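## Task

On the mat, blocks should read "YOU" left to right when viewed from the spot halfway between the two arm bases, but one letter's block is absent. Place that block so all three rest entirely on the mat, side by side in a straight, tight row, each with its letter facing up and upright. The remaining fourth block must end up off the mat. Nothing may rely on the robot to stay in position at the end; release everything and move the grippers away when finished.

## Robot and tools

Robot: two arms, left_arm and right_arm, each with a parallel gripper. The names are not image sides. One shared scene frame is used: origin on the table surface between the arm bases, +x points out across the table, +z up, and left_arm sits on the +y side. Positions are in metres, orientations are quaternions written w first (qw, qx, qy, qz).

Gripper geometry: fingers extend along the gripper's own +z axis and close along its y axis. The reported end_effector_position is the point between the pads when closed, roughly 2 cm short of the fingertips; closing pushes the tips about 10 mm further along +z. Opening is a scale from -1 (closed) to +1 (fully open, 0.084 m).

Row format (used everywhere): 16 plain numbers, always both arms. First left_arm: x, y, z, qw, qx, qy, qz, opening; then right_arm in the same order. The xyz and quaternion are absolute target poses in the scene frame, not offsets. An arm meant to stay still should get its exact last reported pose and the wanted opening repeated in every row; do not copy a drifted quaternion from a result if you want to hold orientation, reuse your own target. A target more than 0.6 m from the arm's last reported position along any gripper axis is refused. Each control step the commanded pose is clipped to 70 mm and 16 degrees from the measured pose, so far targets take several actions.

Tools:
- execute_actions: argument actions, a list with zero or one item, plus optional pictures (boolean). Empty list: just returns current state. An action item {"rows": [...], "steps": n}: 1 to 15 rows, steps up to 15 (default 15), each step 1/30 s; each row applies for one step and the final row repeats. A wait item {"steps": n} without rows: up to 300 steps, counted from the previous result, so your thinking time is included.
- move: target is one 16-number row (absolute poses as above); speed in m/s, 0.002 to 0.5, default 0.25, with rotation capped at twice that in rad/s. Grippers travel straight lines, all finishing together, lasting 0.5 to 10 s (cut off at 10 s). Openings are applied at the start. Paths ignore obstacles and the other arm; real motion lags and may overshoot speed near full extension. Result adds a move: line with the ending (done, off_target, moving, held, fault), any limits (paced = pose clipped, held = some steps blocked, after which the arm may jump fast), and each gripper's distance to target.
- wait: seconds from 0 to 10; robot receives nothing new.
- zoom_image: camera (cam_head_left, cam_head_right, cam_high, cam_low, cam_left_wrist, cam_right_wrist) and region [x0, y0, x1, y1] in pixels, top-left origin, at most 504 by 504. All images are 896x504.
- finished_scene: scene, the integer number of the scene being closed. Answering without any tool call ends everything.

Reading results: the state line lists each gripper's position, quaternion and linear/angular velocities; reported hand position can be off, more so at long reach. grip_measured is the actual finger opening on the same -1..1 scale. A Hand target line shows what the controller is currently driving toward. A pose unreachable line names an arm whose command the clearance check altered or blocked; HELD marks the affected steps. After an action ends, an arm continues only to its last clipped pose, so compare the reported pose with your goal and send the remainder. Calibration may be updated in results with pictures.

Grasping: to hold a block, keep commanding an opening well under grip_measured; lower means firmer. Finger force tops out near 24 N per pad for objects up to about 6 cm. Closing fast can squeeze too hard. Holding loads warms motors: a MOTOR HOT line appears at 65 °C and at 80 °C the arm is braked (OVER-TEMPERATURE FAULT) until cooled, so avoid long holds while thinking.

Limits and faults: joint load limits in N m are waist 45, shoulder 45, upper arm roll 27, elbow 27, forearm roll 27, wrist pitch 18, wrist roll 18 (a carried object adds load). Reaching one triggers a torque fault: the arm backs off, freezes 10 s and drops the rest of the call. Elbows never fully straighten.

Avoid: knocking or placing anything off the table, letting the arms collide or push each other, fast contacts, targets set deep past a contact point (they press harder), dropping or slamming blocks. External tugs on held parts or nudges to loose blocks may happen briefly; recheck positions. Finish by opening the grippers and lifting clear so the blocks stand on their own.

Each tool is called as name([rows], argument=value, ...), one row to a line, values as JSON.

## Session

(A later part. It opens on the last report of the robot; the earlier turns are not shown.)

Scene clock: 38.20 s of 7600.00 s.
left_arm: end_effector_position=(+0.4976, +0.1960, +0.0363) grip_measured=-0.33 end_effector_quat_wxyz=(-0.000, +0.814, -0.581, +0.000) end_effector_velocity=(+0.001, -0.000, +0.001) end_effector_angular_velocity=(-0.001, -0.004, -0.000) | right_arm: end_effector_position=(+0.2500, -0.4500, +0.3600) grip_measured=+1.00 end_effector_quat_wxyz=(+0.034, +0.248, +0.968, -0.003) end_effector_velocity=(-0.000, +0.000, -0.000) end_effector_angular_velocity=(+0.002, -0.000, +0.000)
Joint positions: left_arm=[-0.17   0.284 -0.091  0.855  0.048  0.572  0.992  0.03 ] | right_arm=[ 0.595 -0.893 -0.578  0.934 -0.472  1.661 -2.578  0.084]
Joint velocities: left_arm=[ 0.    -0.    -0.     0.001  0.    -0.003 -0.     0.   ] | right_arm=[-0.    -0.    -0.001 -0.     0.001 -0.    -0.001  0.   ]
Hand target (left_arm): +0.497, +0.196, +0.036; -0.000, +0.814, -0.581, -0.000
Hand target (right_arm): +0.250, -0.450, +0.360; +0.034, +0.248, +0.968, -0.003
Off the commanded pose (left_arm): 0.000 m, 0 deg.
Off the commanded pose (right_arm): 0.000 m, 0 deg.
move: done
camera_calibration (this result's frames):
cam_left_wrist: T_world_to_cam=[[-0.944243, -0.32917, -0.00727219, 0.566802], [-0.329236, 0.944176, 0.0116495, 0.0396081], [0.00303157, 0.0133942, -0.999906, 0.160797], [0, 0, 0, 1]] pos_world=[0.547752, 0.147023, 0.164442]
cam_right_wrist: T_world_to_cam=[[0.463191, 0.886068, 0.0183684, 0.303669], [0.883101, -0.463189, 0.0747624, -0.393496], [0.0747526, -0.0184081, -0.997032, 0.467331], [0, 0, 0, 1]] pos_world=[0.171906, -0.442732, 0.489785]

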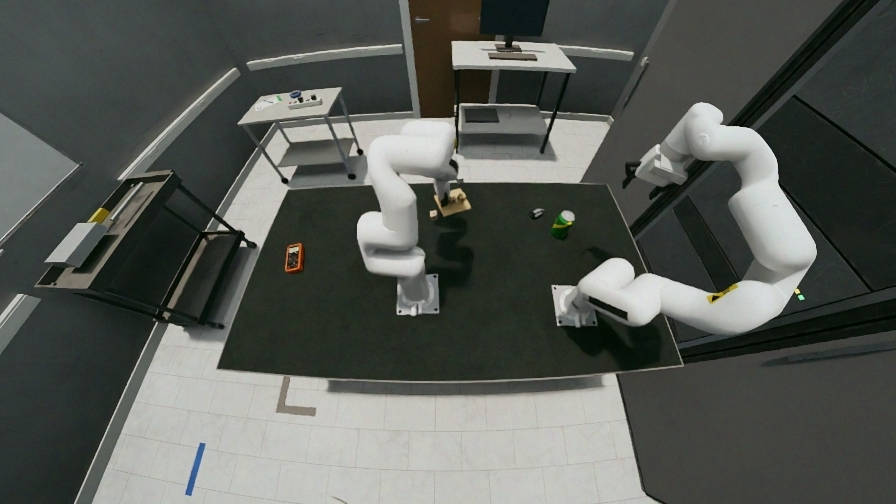

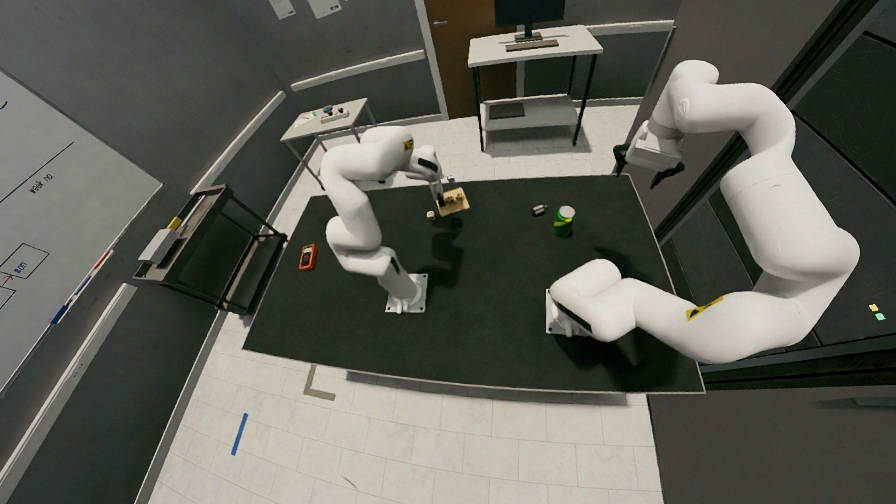

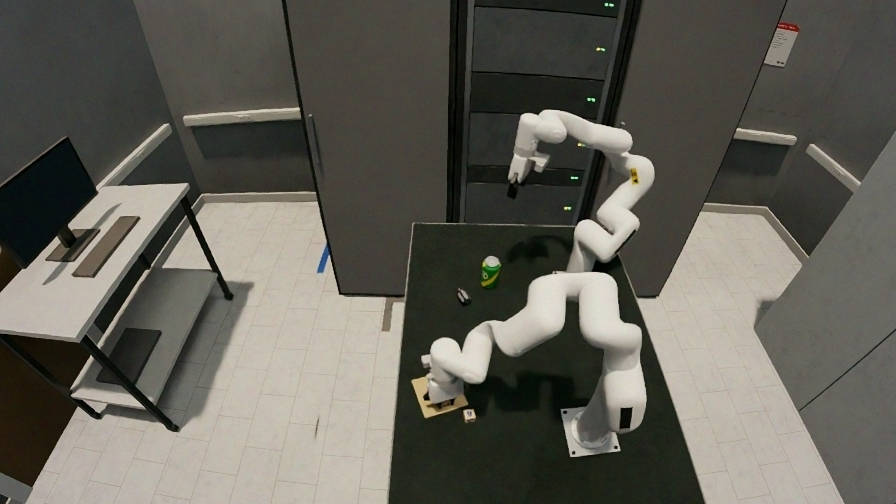

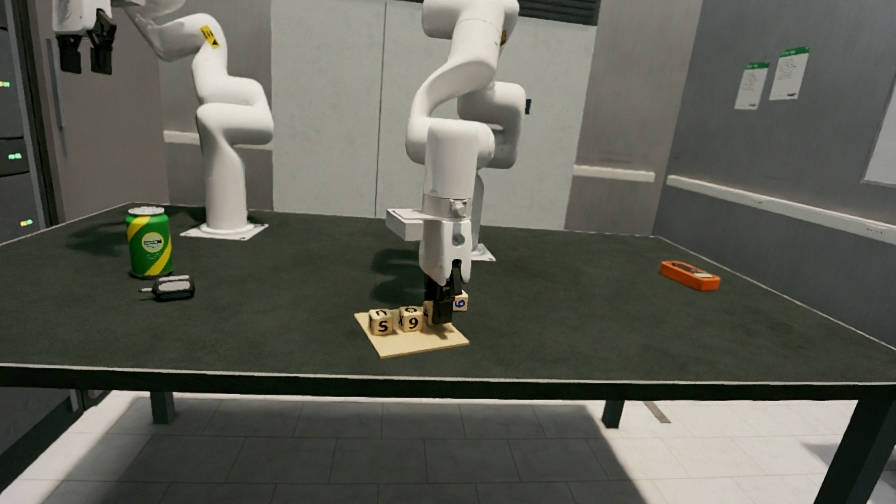

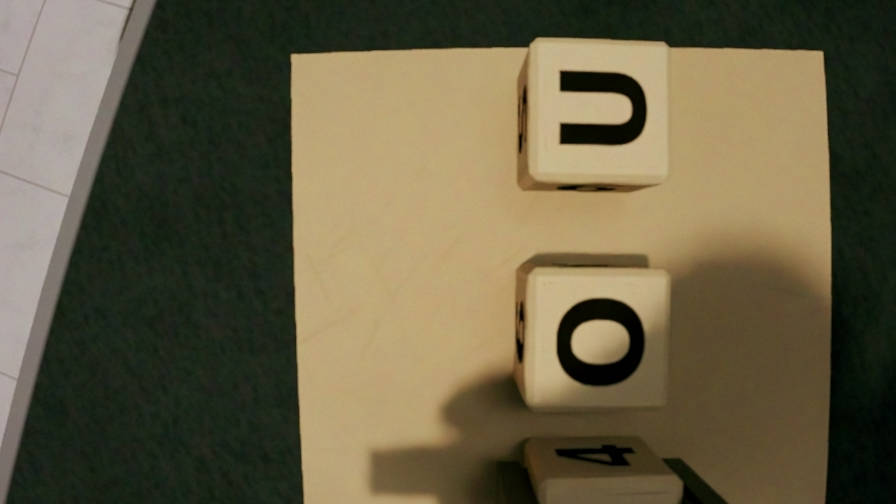

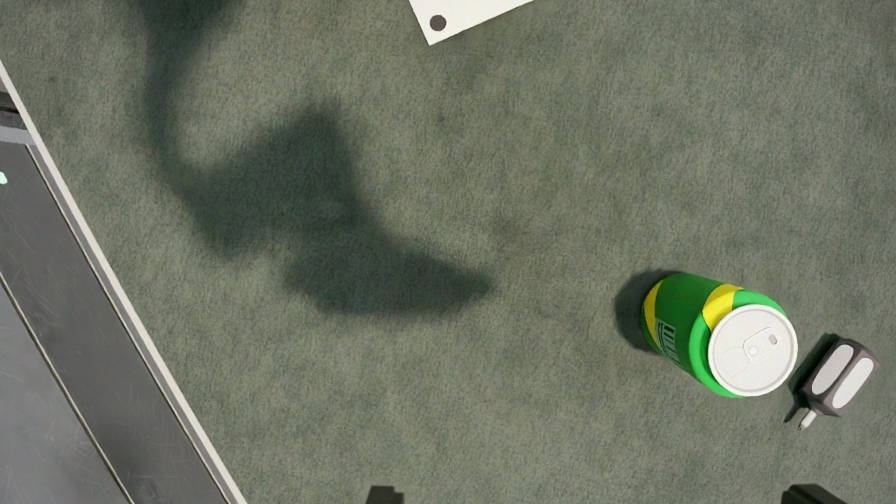

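move(target=[0.4983,0.1963,0.029,0,0.814,-0.581,0,-0.8,0.25,-0.45,0.36,0.034,0.248,0.968,-0.003,1], speed=0.02)

move(target=[0.4983,0.1963,0.029,0,0.814,-0.581,0,0.3,0.25,-0.45,0.36,0.034,0.248,0.968,-0.003,1])

move(target=[0.4983,0.1963,0.2,0,0.814,-0.581,0,0.3,0.25,-0.45,0.36,0.034,0.248,0.968,-0.003,1])

Scene clock: 44.27 s of 7600.00 s.
left_arm: end_effector_position=(+0.4994, +0.1961, +0.0303) grip_measured=-0.33 end_effector_quat_wxyz=(-0.001, +0.814, -0.581, +0.001) end_effector_velocity=(-0.000, +0.000, -0.001) end_effector_angular_velocity=(+0.000, +0.000, +0.001) | right_arm: end_effector_position=(+0.2500, -0.4500, +0.3600) grip_measured=+1.00 end_effector_quat_wxyz=(+0.034, +0.248, +0.968, -0.003) end_effector_velocity=(-0.000, -0.000, -0.000) end_effector_angular_velocity=(+0.001, +0.001, -0.000)
Joint positions: left_arm=[-0.171  0.302 -0.089  0.858  0.051  0.555  0.991  0.03 ] | right_arm=[ 0.595 -0.893 -0.578  0.934 -0.472  1.661 -2.578  0.084]
Joint velocities: left_arm=[ 0.001  0.001  0.    -0.001  0.001 -0.002 -0.001  0.   ] | right_arm=[ 0.    -0.    -0.001  0.    -0.     0.001 -0.    -0.   ]
Hand target (left_arm): +0.498, +0.196, +0.029; -0.000, +0.814, -0.581, -0.000
Hand target (right_arm): +0.250, -0.450, +0.360; +0.034, +0.248, +0.968, -0.003
Off the commanded pose (left_arm): 0.002 m, 0 deg.
Off the commanded pose (right_arm): 0.000 m, 0 deg.
After step 90, 2.37 s passed at rest.
move: done
camera_calibration (this result's frames):
cam_left_wrist: T_world_to_cam=[[-0.944308, -0.328933, -0.00930474, 0.568472], [-0.32902, 0.944267, 0.0102889, 0.0400826], [0.00540179, 0.0127774, -0.999904, 0.153796], [0, 0, 0, 1]] pos_world=[0.54917, 0.147175, 0.158658]
cam_right_wrist: T_world_to_cam=[[0.46319, 0.886068, 0.0183681, 0.303669], [0.883101, -0.463189, 0.0747624, -0.393496], [0.0747526, -0.0184083, -0.997032, 0.467331], [0, 0, 0, 1]] pos_world=[0.171906, -0.442732, 0.489785]

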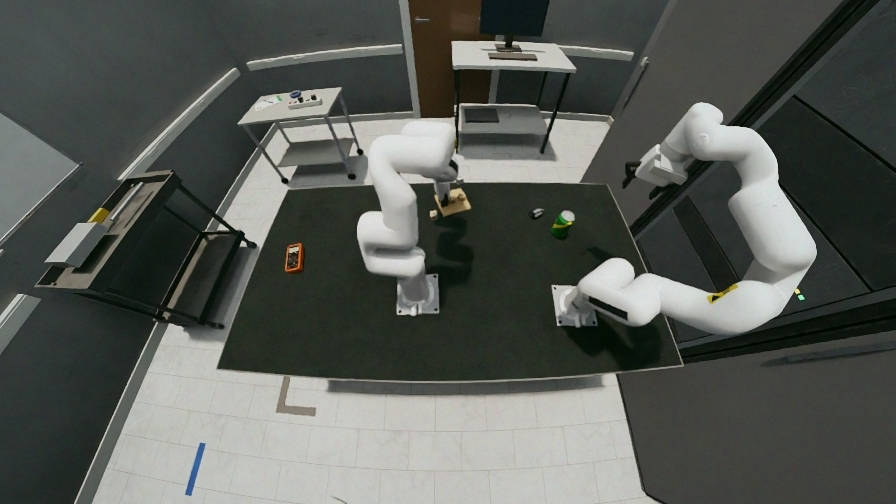

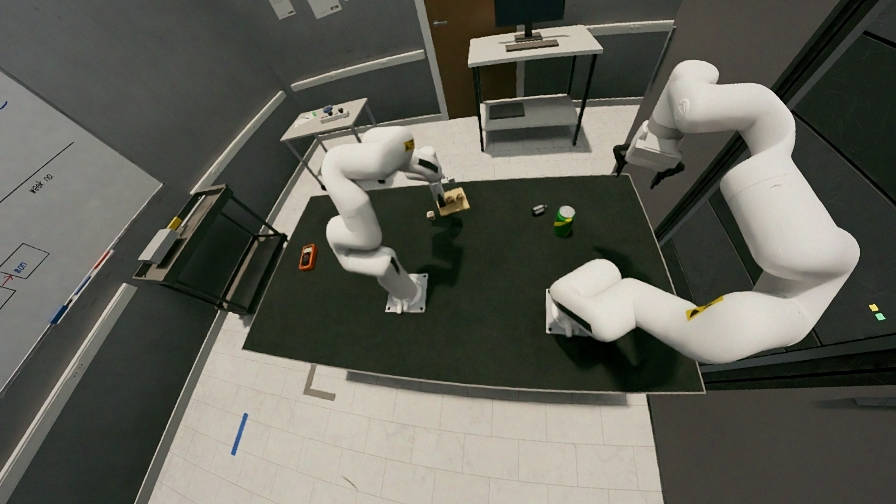

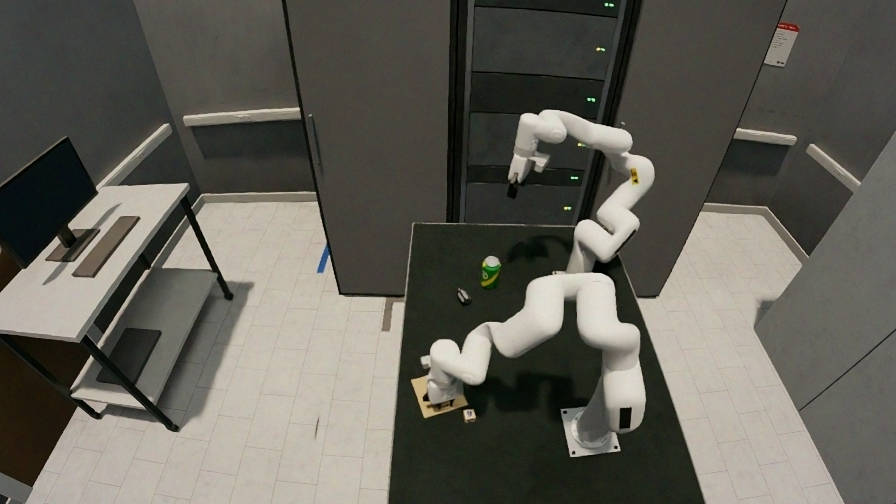

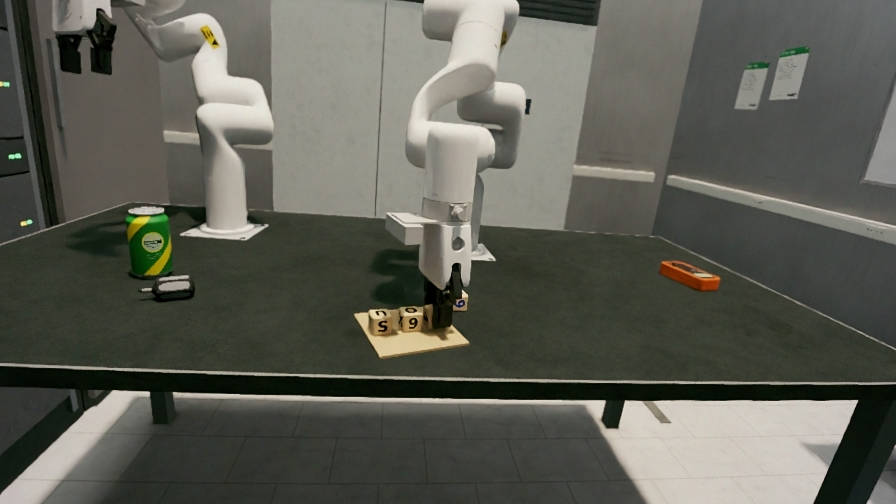

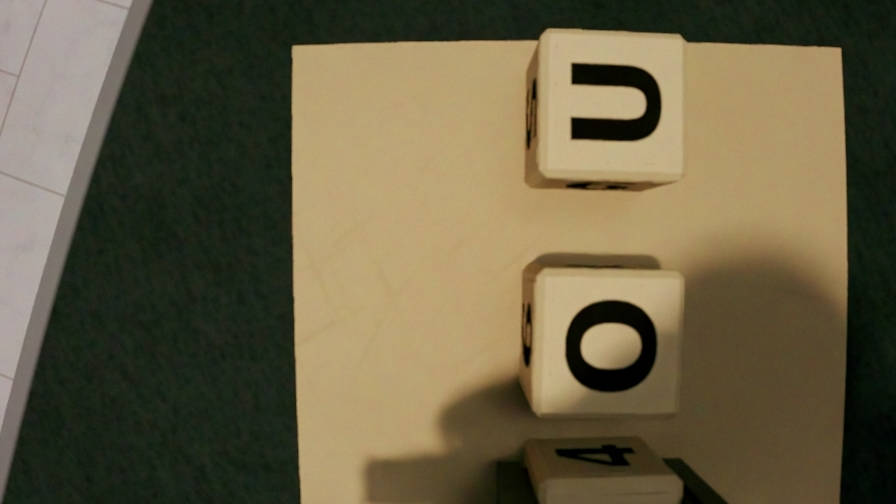

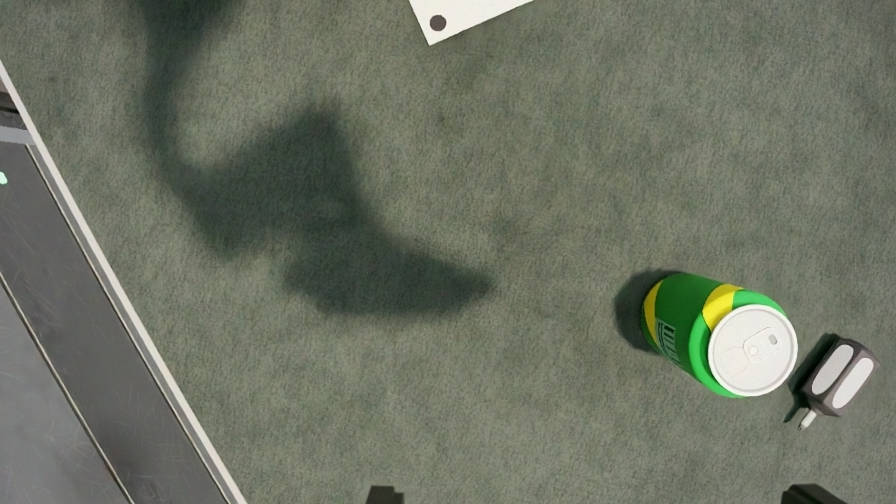

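Scene clock: 44.97 s of 7600.00 s.
left_arm: end_effector_position=(+0.4983, +0.1963, +0.0290) grip_measured=+0.29 end_effector_quat_wxyz=(+0.000, +0.814, -0.581, -0.000) end_effector_velocity=(+0.000, +0.000, +0.001) end_effector_angular_velocity=(-0.000, -0.002, +0.002) | right_arm: end_effector_position=(+0.2500, -0.4500, +0.3600) grip_measured=+1.00 end_effector_quat_wxyz=(+0.034, +0.248, +0.968, -0.003) end_effector_velocity=(-0.000, -0.001, -0.000) end_effector_angular_velocity=(+0.002, +0.000, -0.002)
Joint positions: left_arm=[-0.171  0.304 -0.089  0.856  0.051  0.554  0.991  0.056] | right_arm=[ 0.595 -0.893 -0.578  0.934 -0.472  1.661 -2.578  0.084]
Joint velocities: left_arm=[ 0.001 -0.002  0.    -0.     0.    -0.    -0.001 -0.   ] | right_arm=[-0.001 -0.    -0.002  0.     0.001 -0.    -0.     0.   ]
Hand target (left_arm): +0.498, +0.196, +0.029; -0.000, +0.814, -0.581, -0.000
Hand target (right_arm): +0.250, -0.450, +0.360; +0.034, +0.248, +0.968, -0.003
Off the commanded pose (left_arm): 0.000 m, 0 deg.
Off the commanded pose (right_arm): 0.000 m, 0 deg.
move: done
camera_calibration (this result's frames):
cam_left_wrist: T_world_to_cam=[[-0.944294, -0.32904, -0.00644125, 0.567444], [-0.329096, 0.944223, 0.011772, 0.0395506], [0.00220851, 0.013236, -0.99991, 0.153924], [0, 0, 0, 1]] pos_world=[0.54851, 0.14733, 0.157099]
cam_right_wrist: T_world_to_cam=[[0.463191, 0.886068, 0.0183684, 0.303669], [0.883101, -0.463189, 0.0747625, -0.393496], [0.0747527, -0.0184081, -0.997032, 0.467331], [0, 0, 0, 1]] pos_world=[0.171906, -0.442732, 0.489785]

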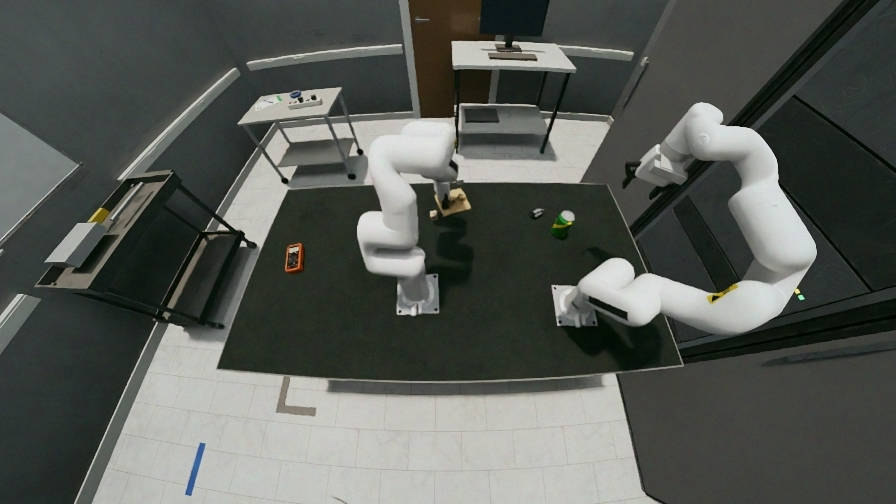

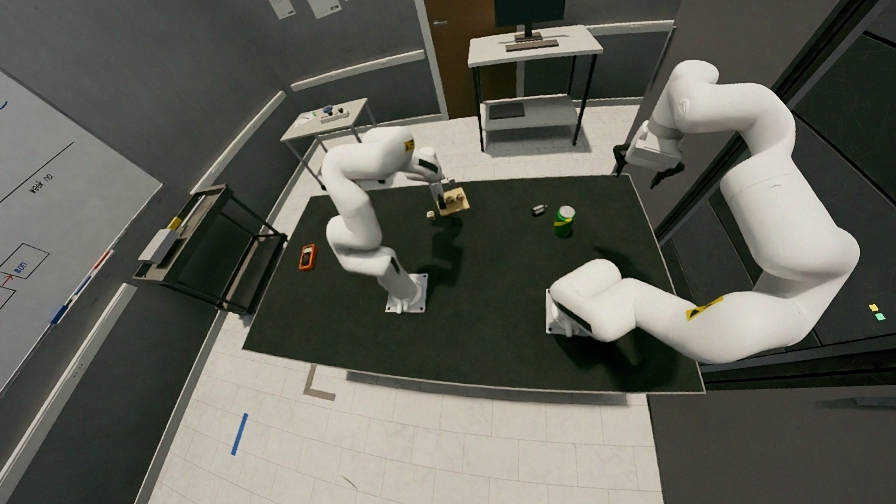

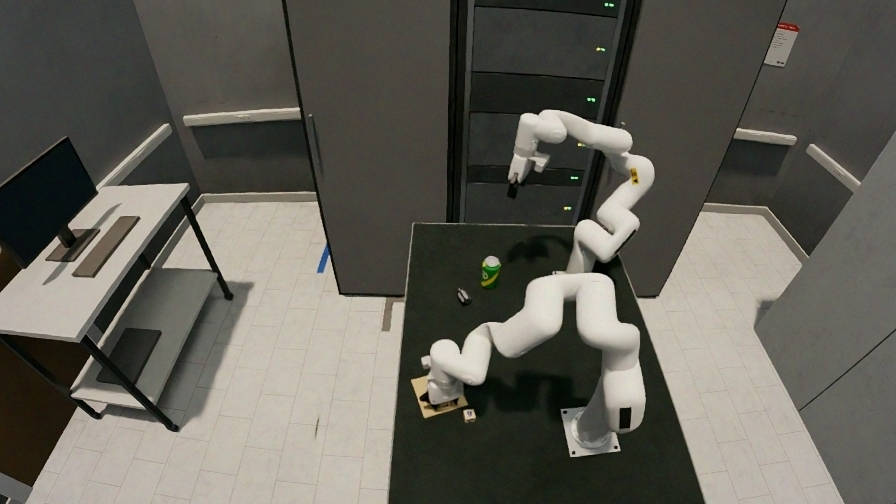

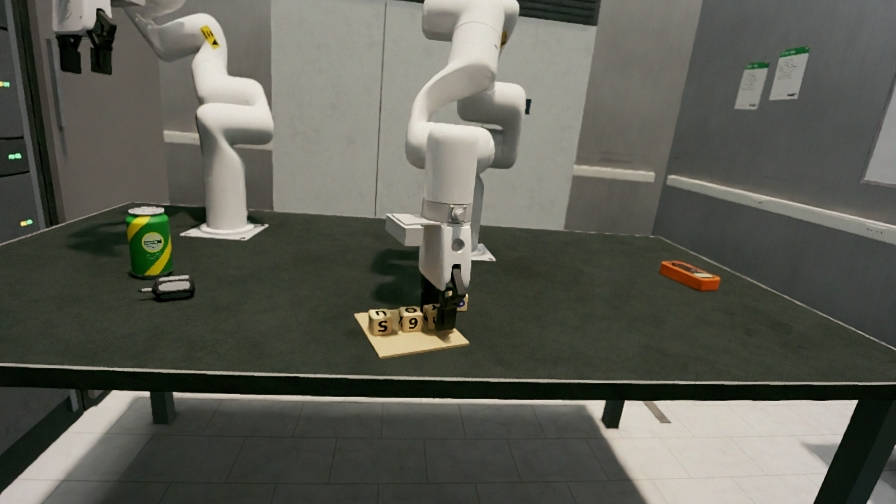

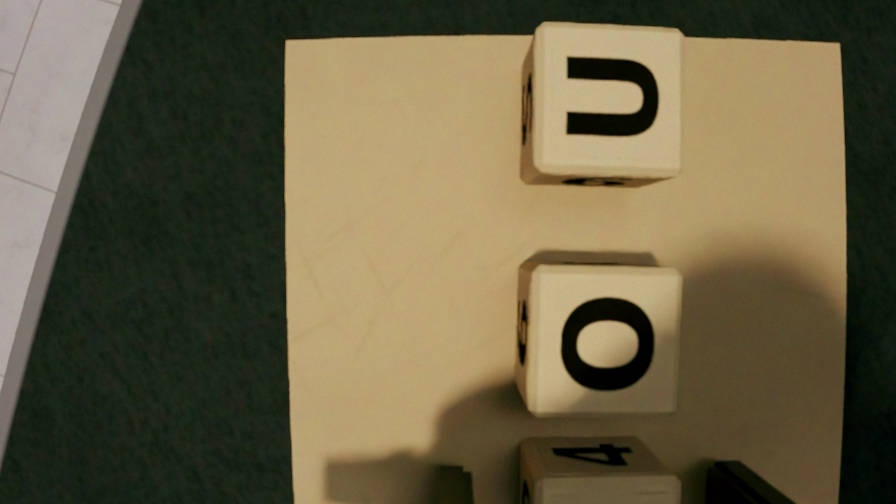

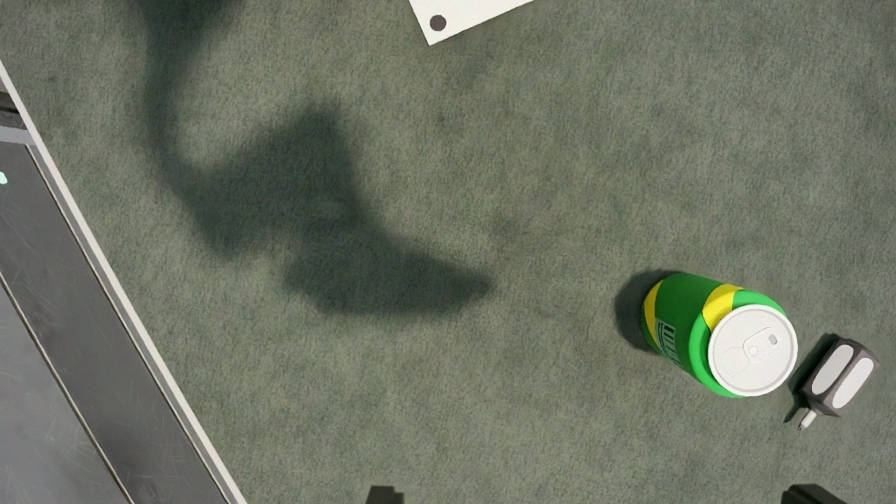

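Scene clock: 46.13 s of 7600.00 s.
left_arm: end_effector_position=(+0.4976, +0.1962, +0.1993) grip_measured=+0.29 end_effector_quat_wxyz=(+0.001, +0.814, -0.581, -0.001) end_effector_velocity=(+0.004, -0.001, +0.007) end_effector_angular_velocity=(-0.003, -0.016, -0.001) | right_arm: end_effector_position=(+0.2500, -0.4500, +0.3600) grip_measured=+1.00 end_effector_quat_wxyz=(+0.034, +0.248, +0.968, -0.003) end_effector_velocity=(-0.000, +0.000, +0.000) end_effector_angular_velocity=(-0.002, -0.000, +0.001)
Joint positions: left_arm=[-0.161 -0.01  -0.101  1.021 -0.002  1.033  1.03   0.056] | right_arm=[ 0.595 -0.893 -0.578  0.934 -0.472  1.661 -2.578  0.084]
Joint velocities: left_arm=[-0.    -0.007 -0.     0.009 -0.     0.001  0.001  0.   ] | right_arm=[ 0.001 -0.     0.002  0.001 -0.     0.001 -0.     0.   ]
Hand target (left_arm): +0.498, +0.196, +0.200; +0.000, +0.814, -0.581, +0.000
Hand target (right_arm): +0.250, -0.450, +0.360; +0.034, +0.248, +0.968, -0.003
Off the commanded pose (left_arm): 0.001 m, 0 deg.
Off the commanded pose (right_arm): 0.000 m, 0 deg.
move: done
camera_calibration (this result's frames):
cam_left_wrist: T_world_to_cam=[[-0.944532, -0.328391, -0.00441977, 0.567482], [-0.32842, 0.944457, 0.0118827, 0.0370507], [0.000272126, 0.0126751, -0.99992, 0.325282], [0, 0, 0, 1]] pos_world=[0.548085, 0.14724, 0.327324]
cam_right_wrist: T_world_to_cam=[[0.463191, 0.886068, 0.0183682, 0.303669], [0.883101, -0.463189, 0.0747621, -0.393496], [0.0747523, -0.0184082, -0.997032, 0.467331], [0, 0, 0, 1]] pos_world=[0.171906, -0.442732, 0.489785]

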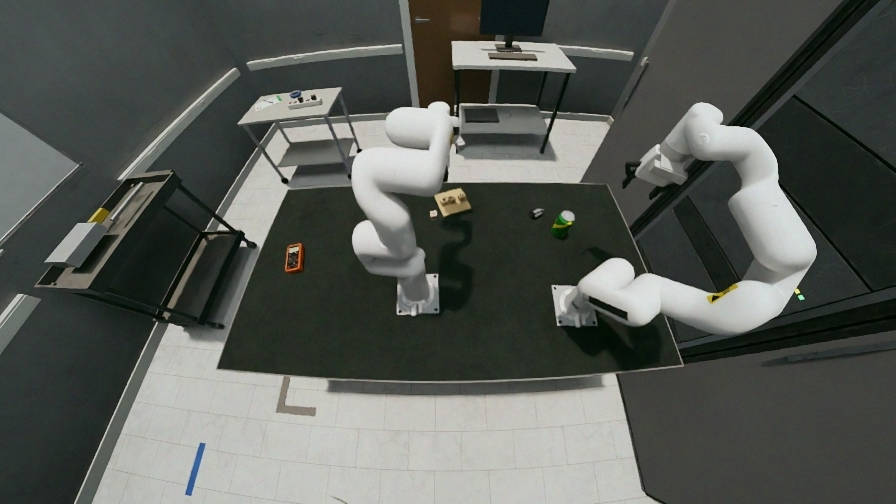

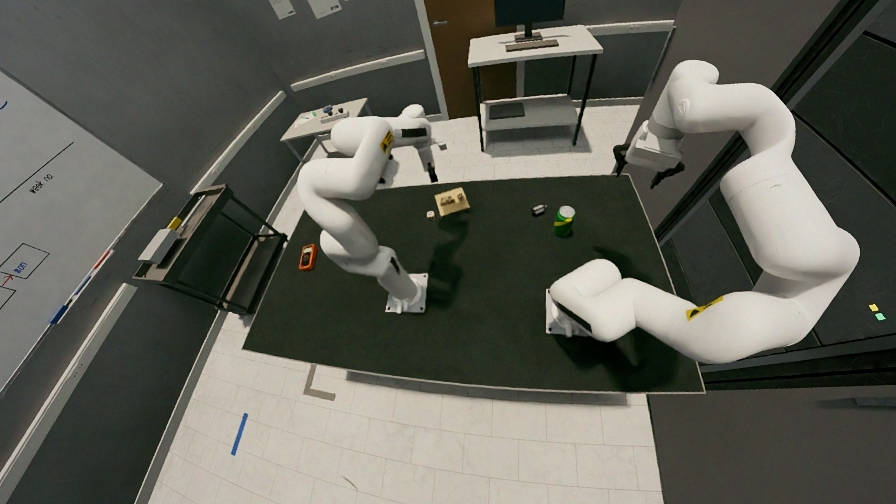

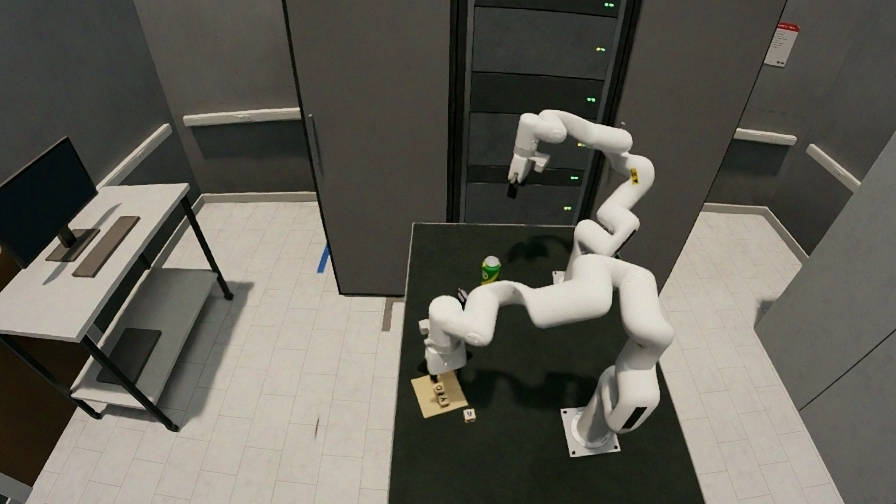

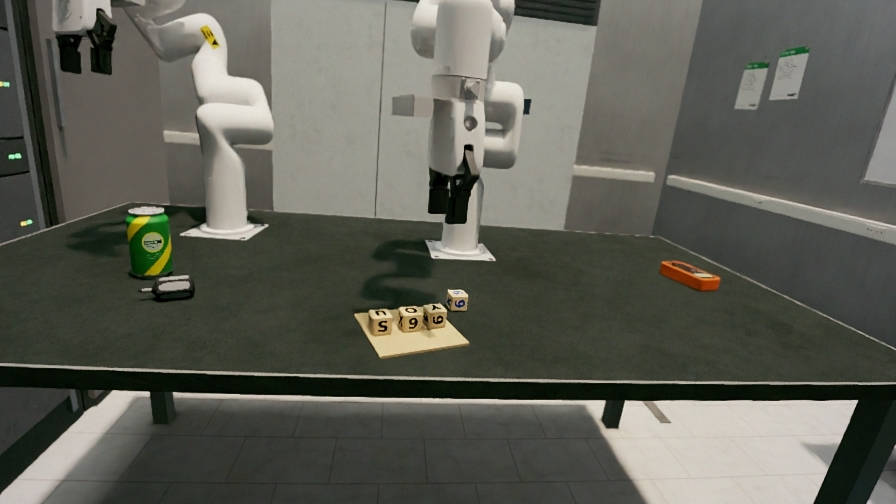

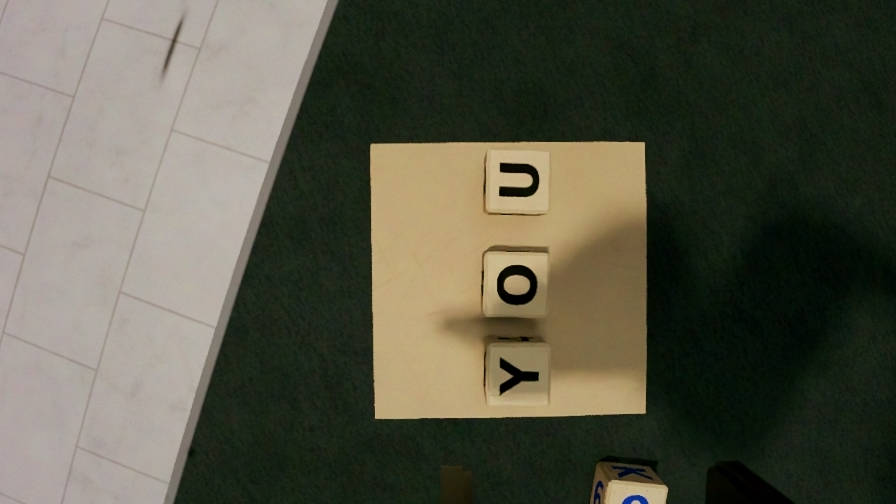

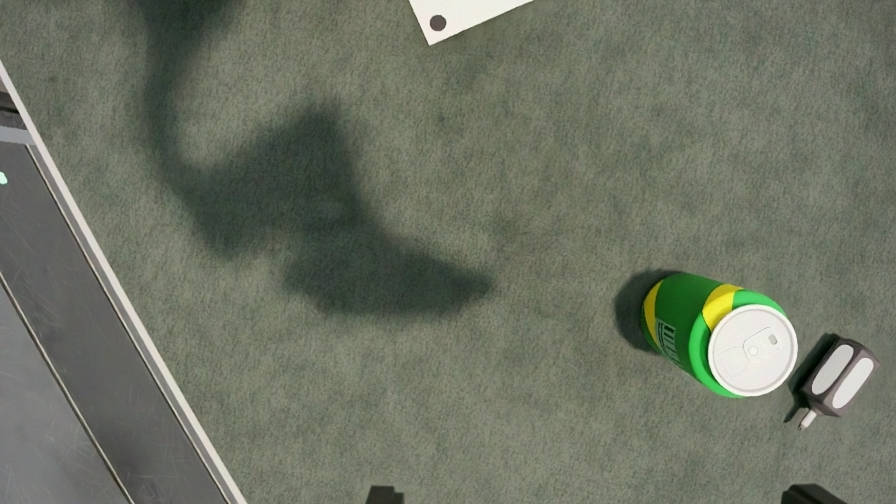

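finished_scene(scene=1)

The scene is finished: the task was done.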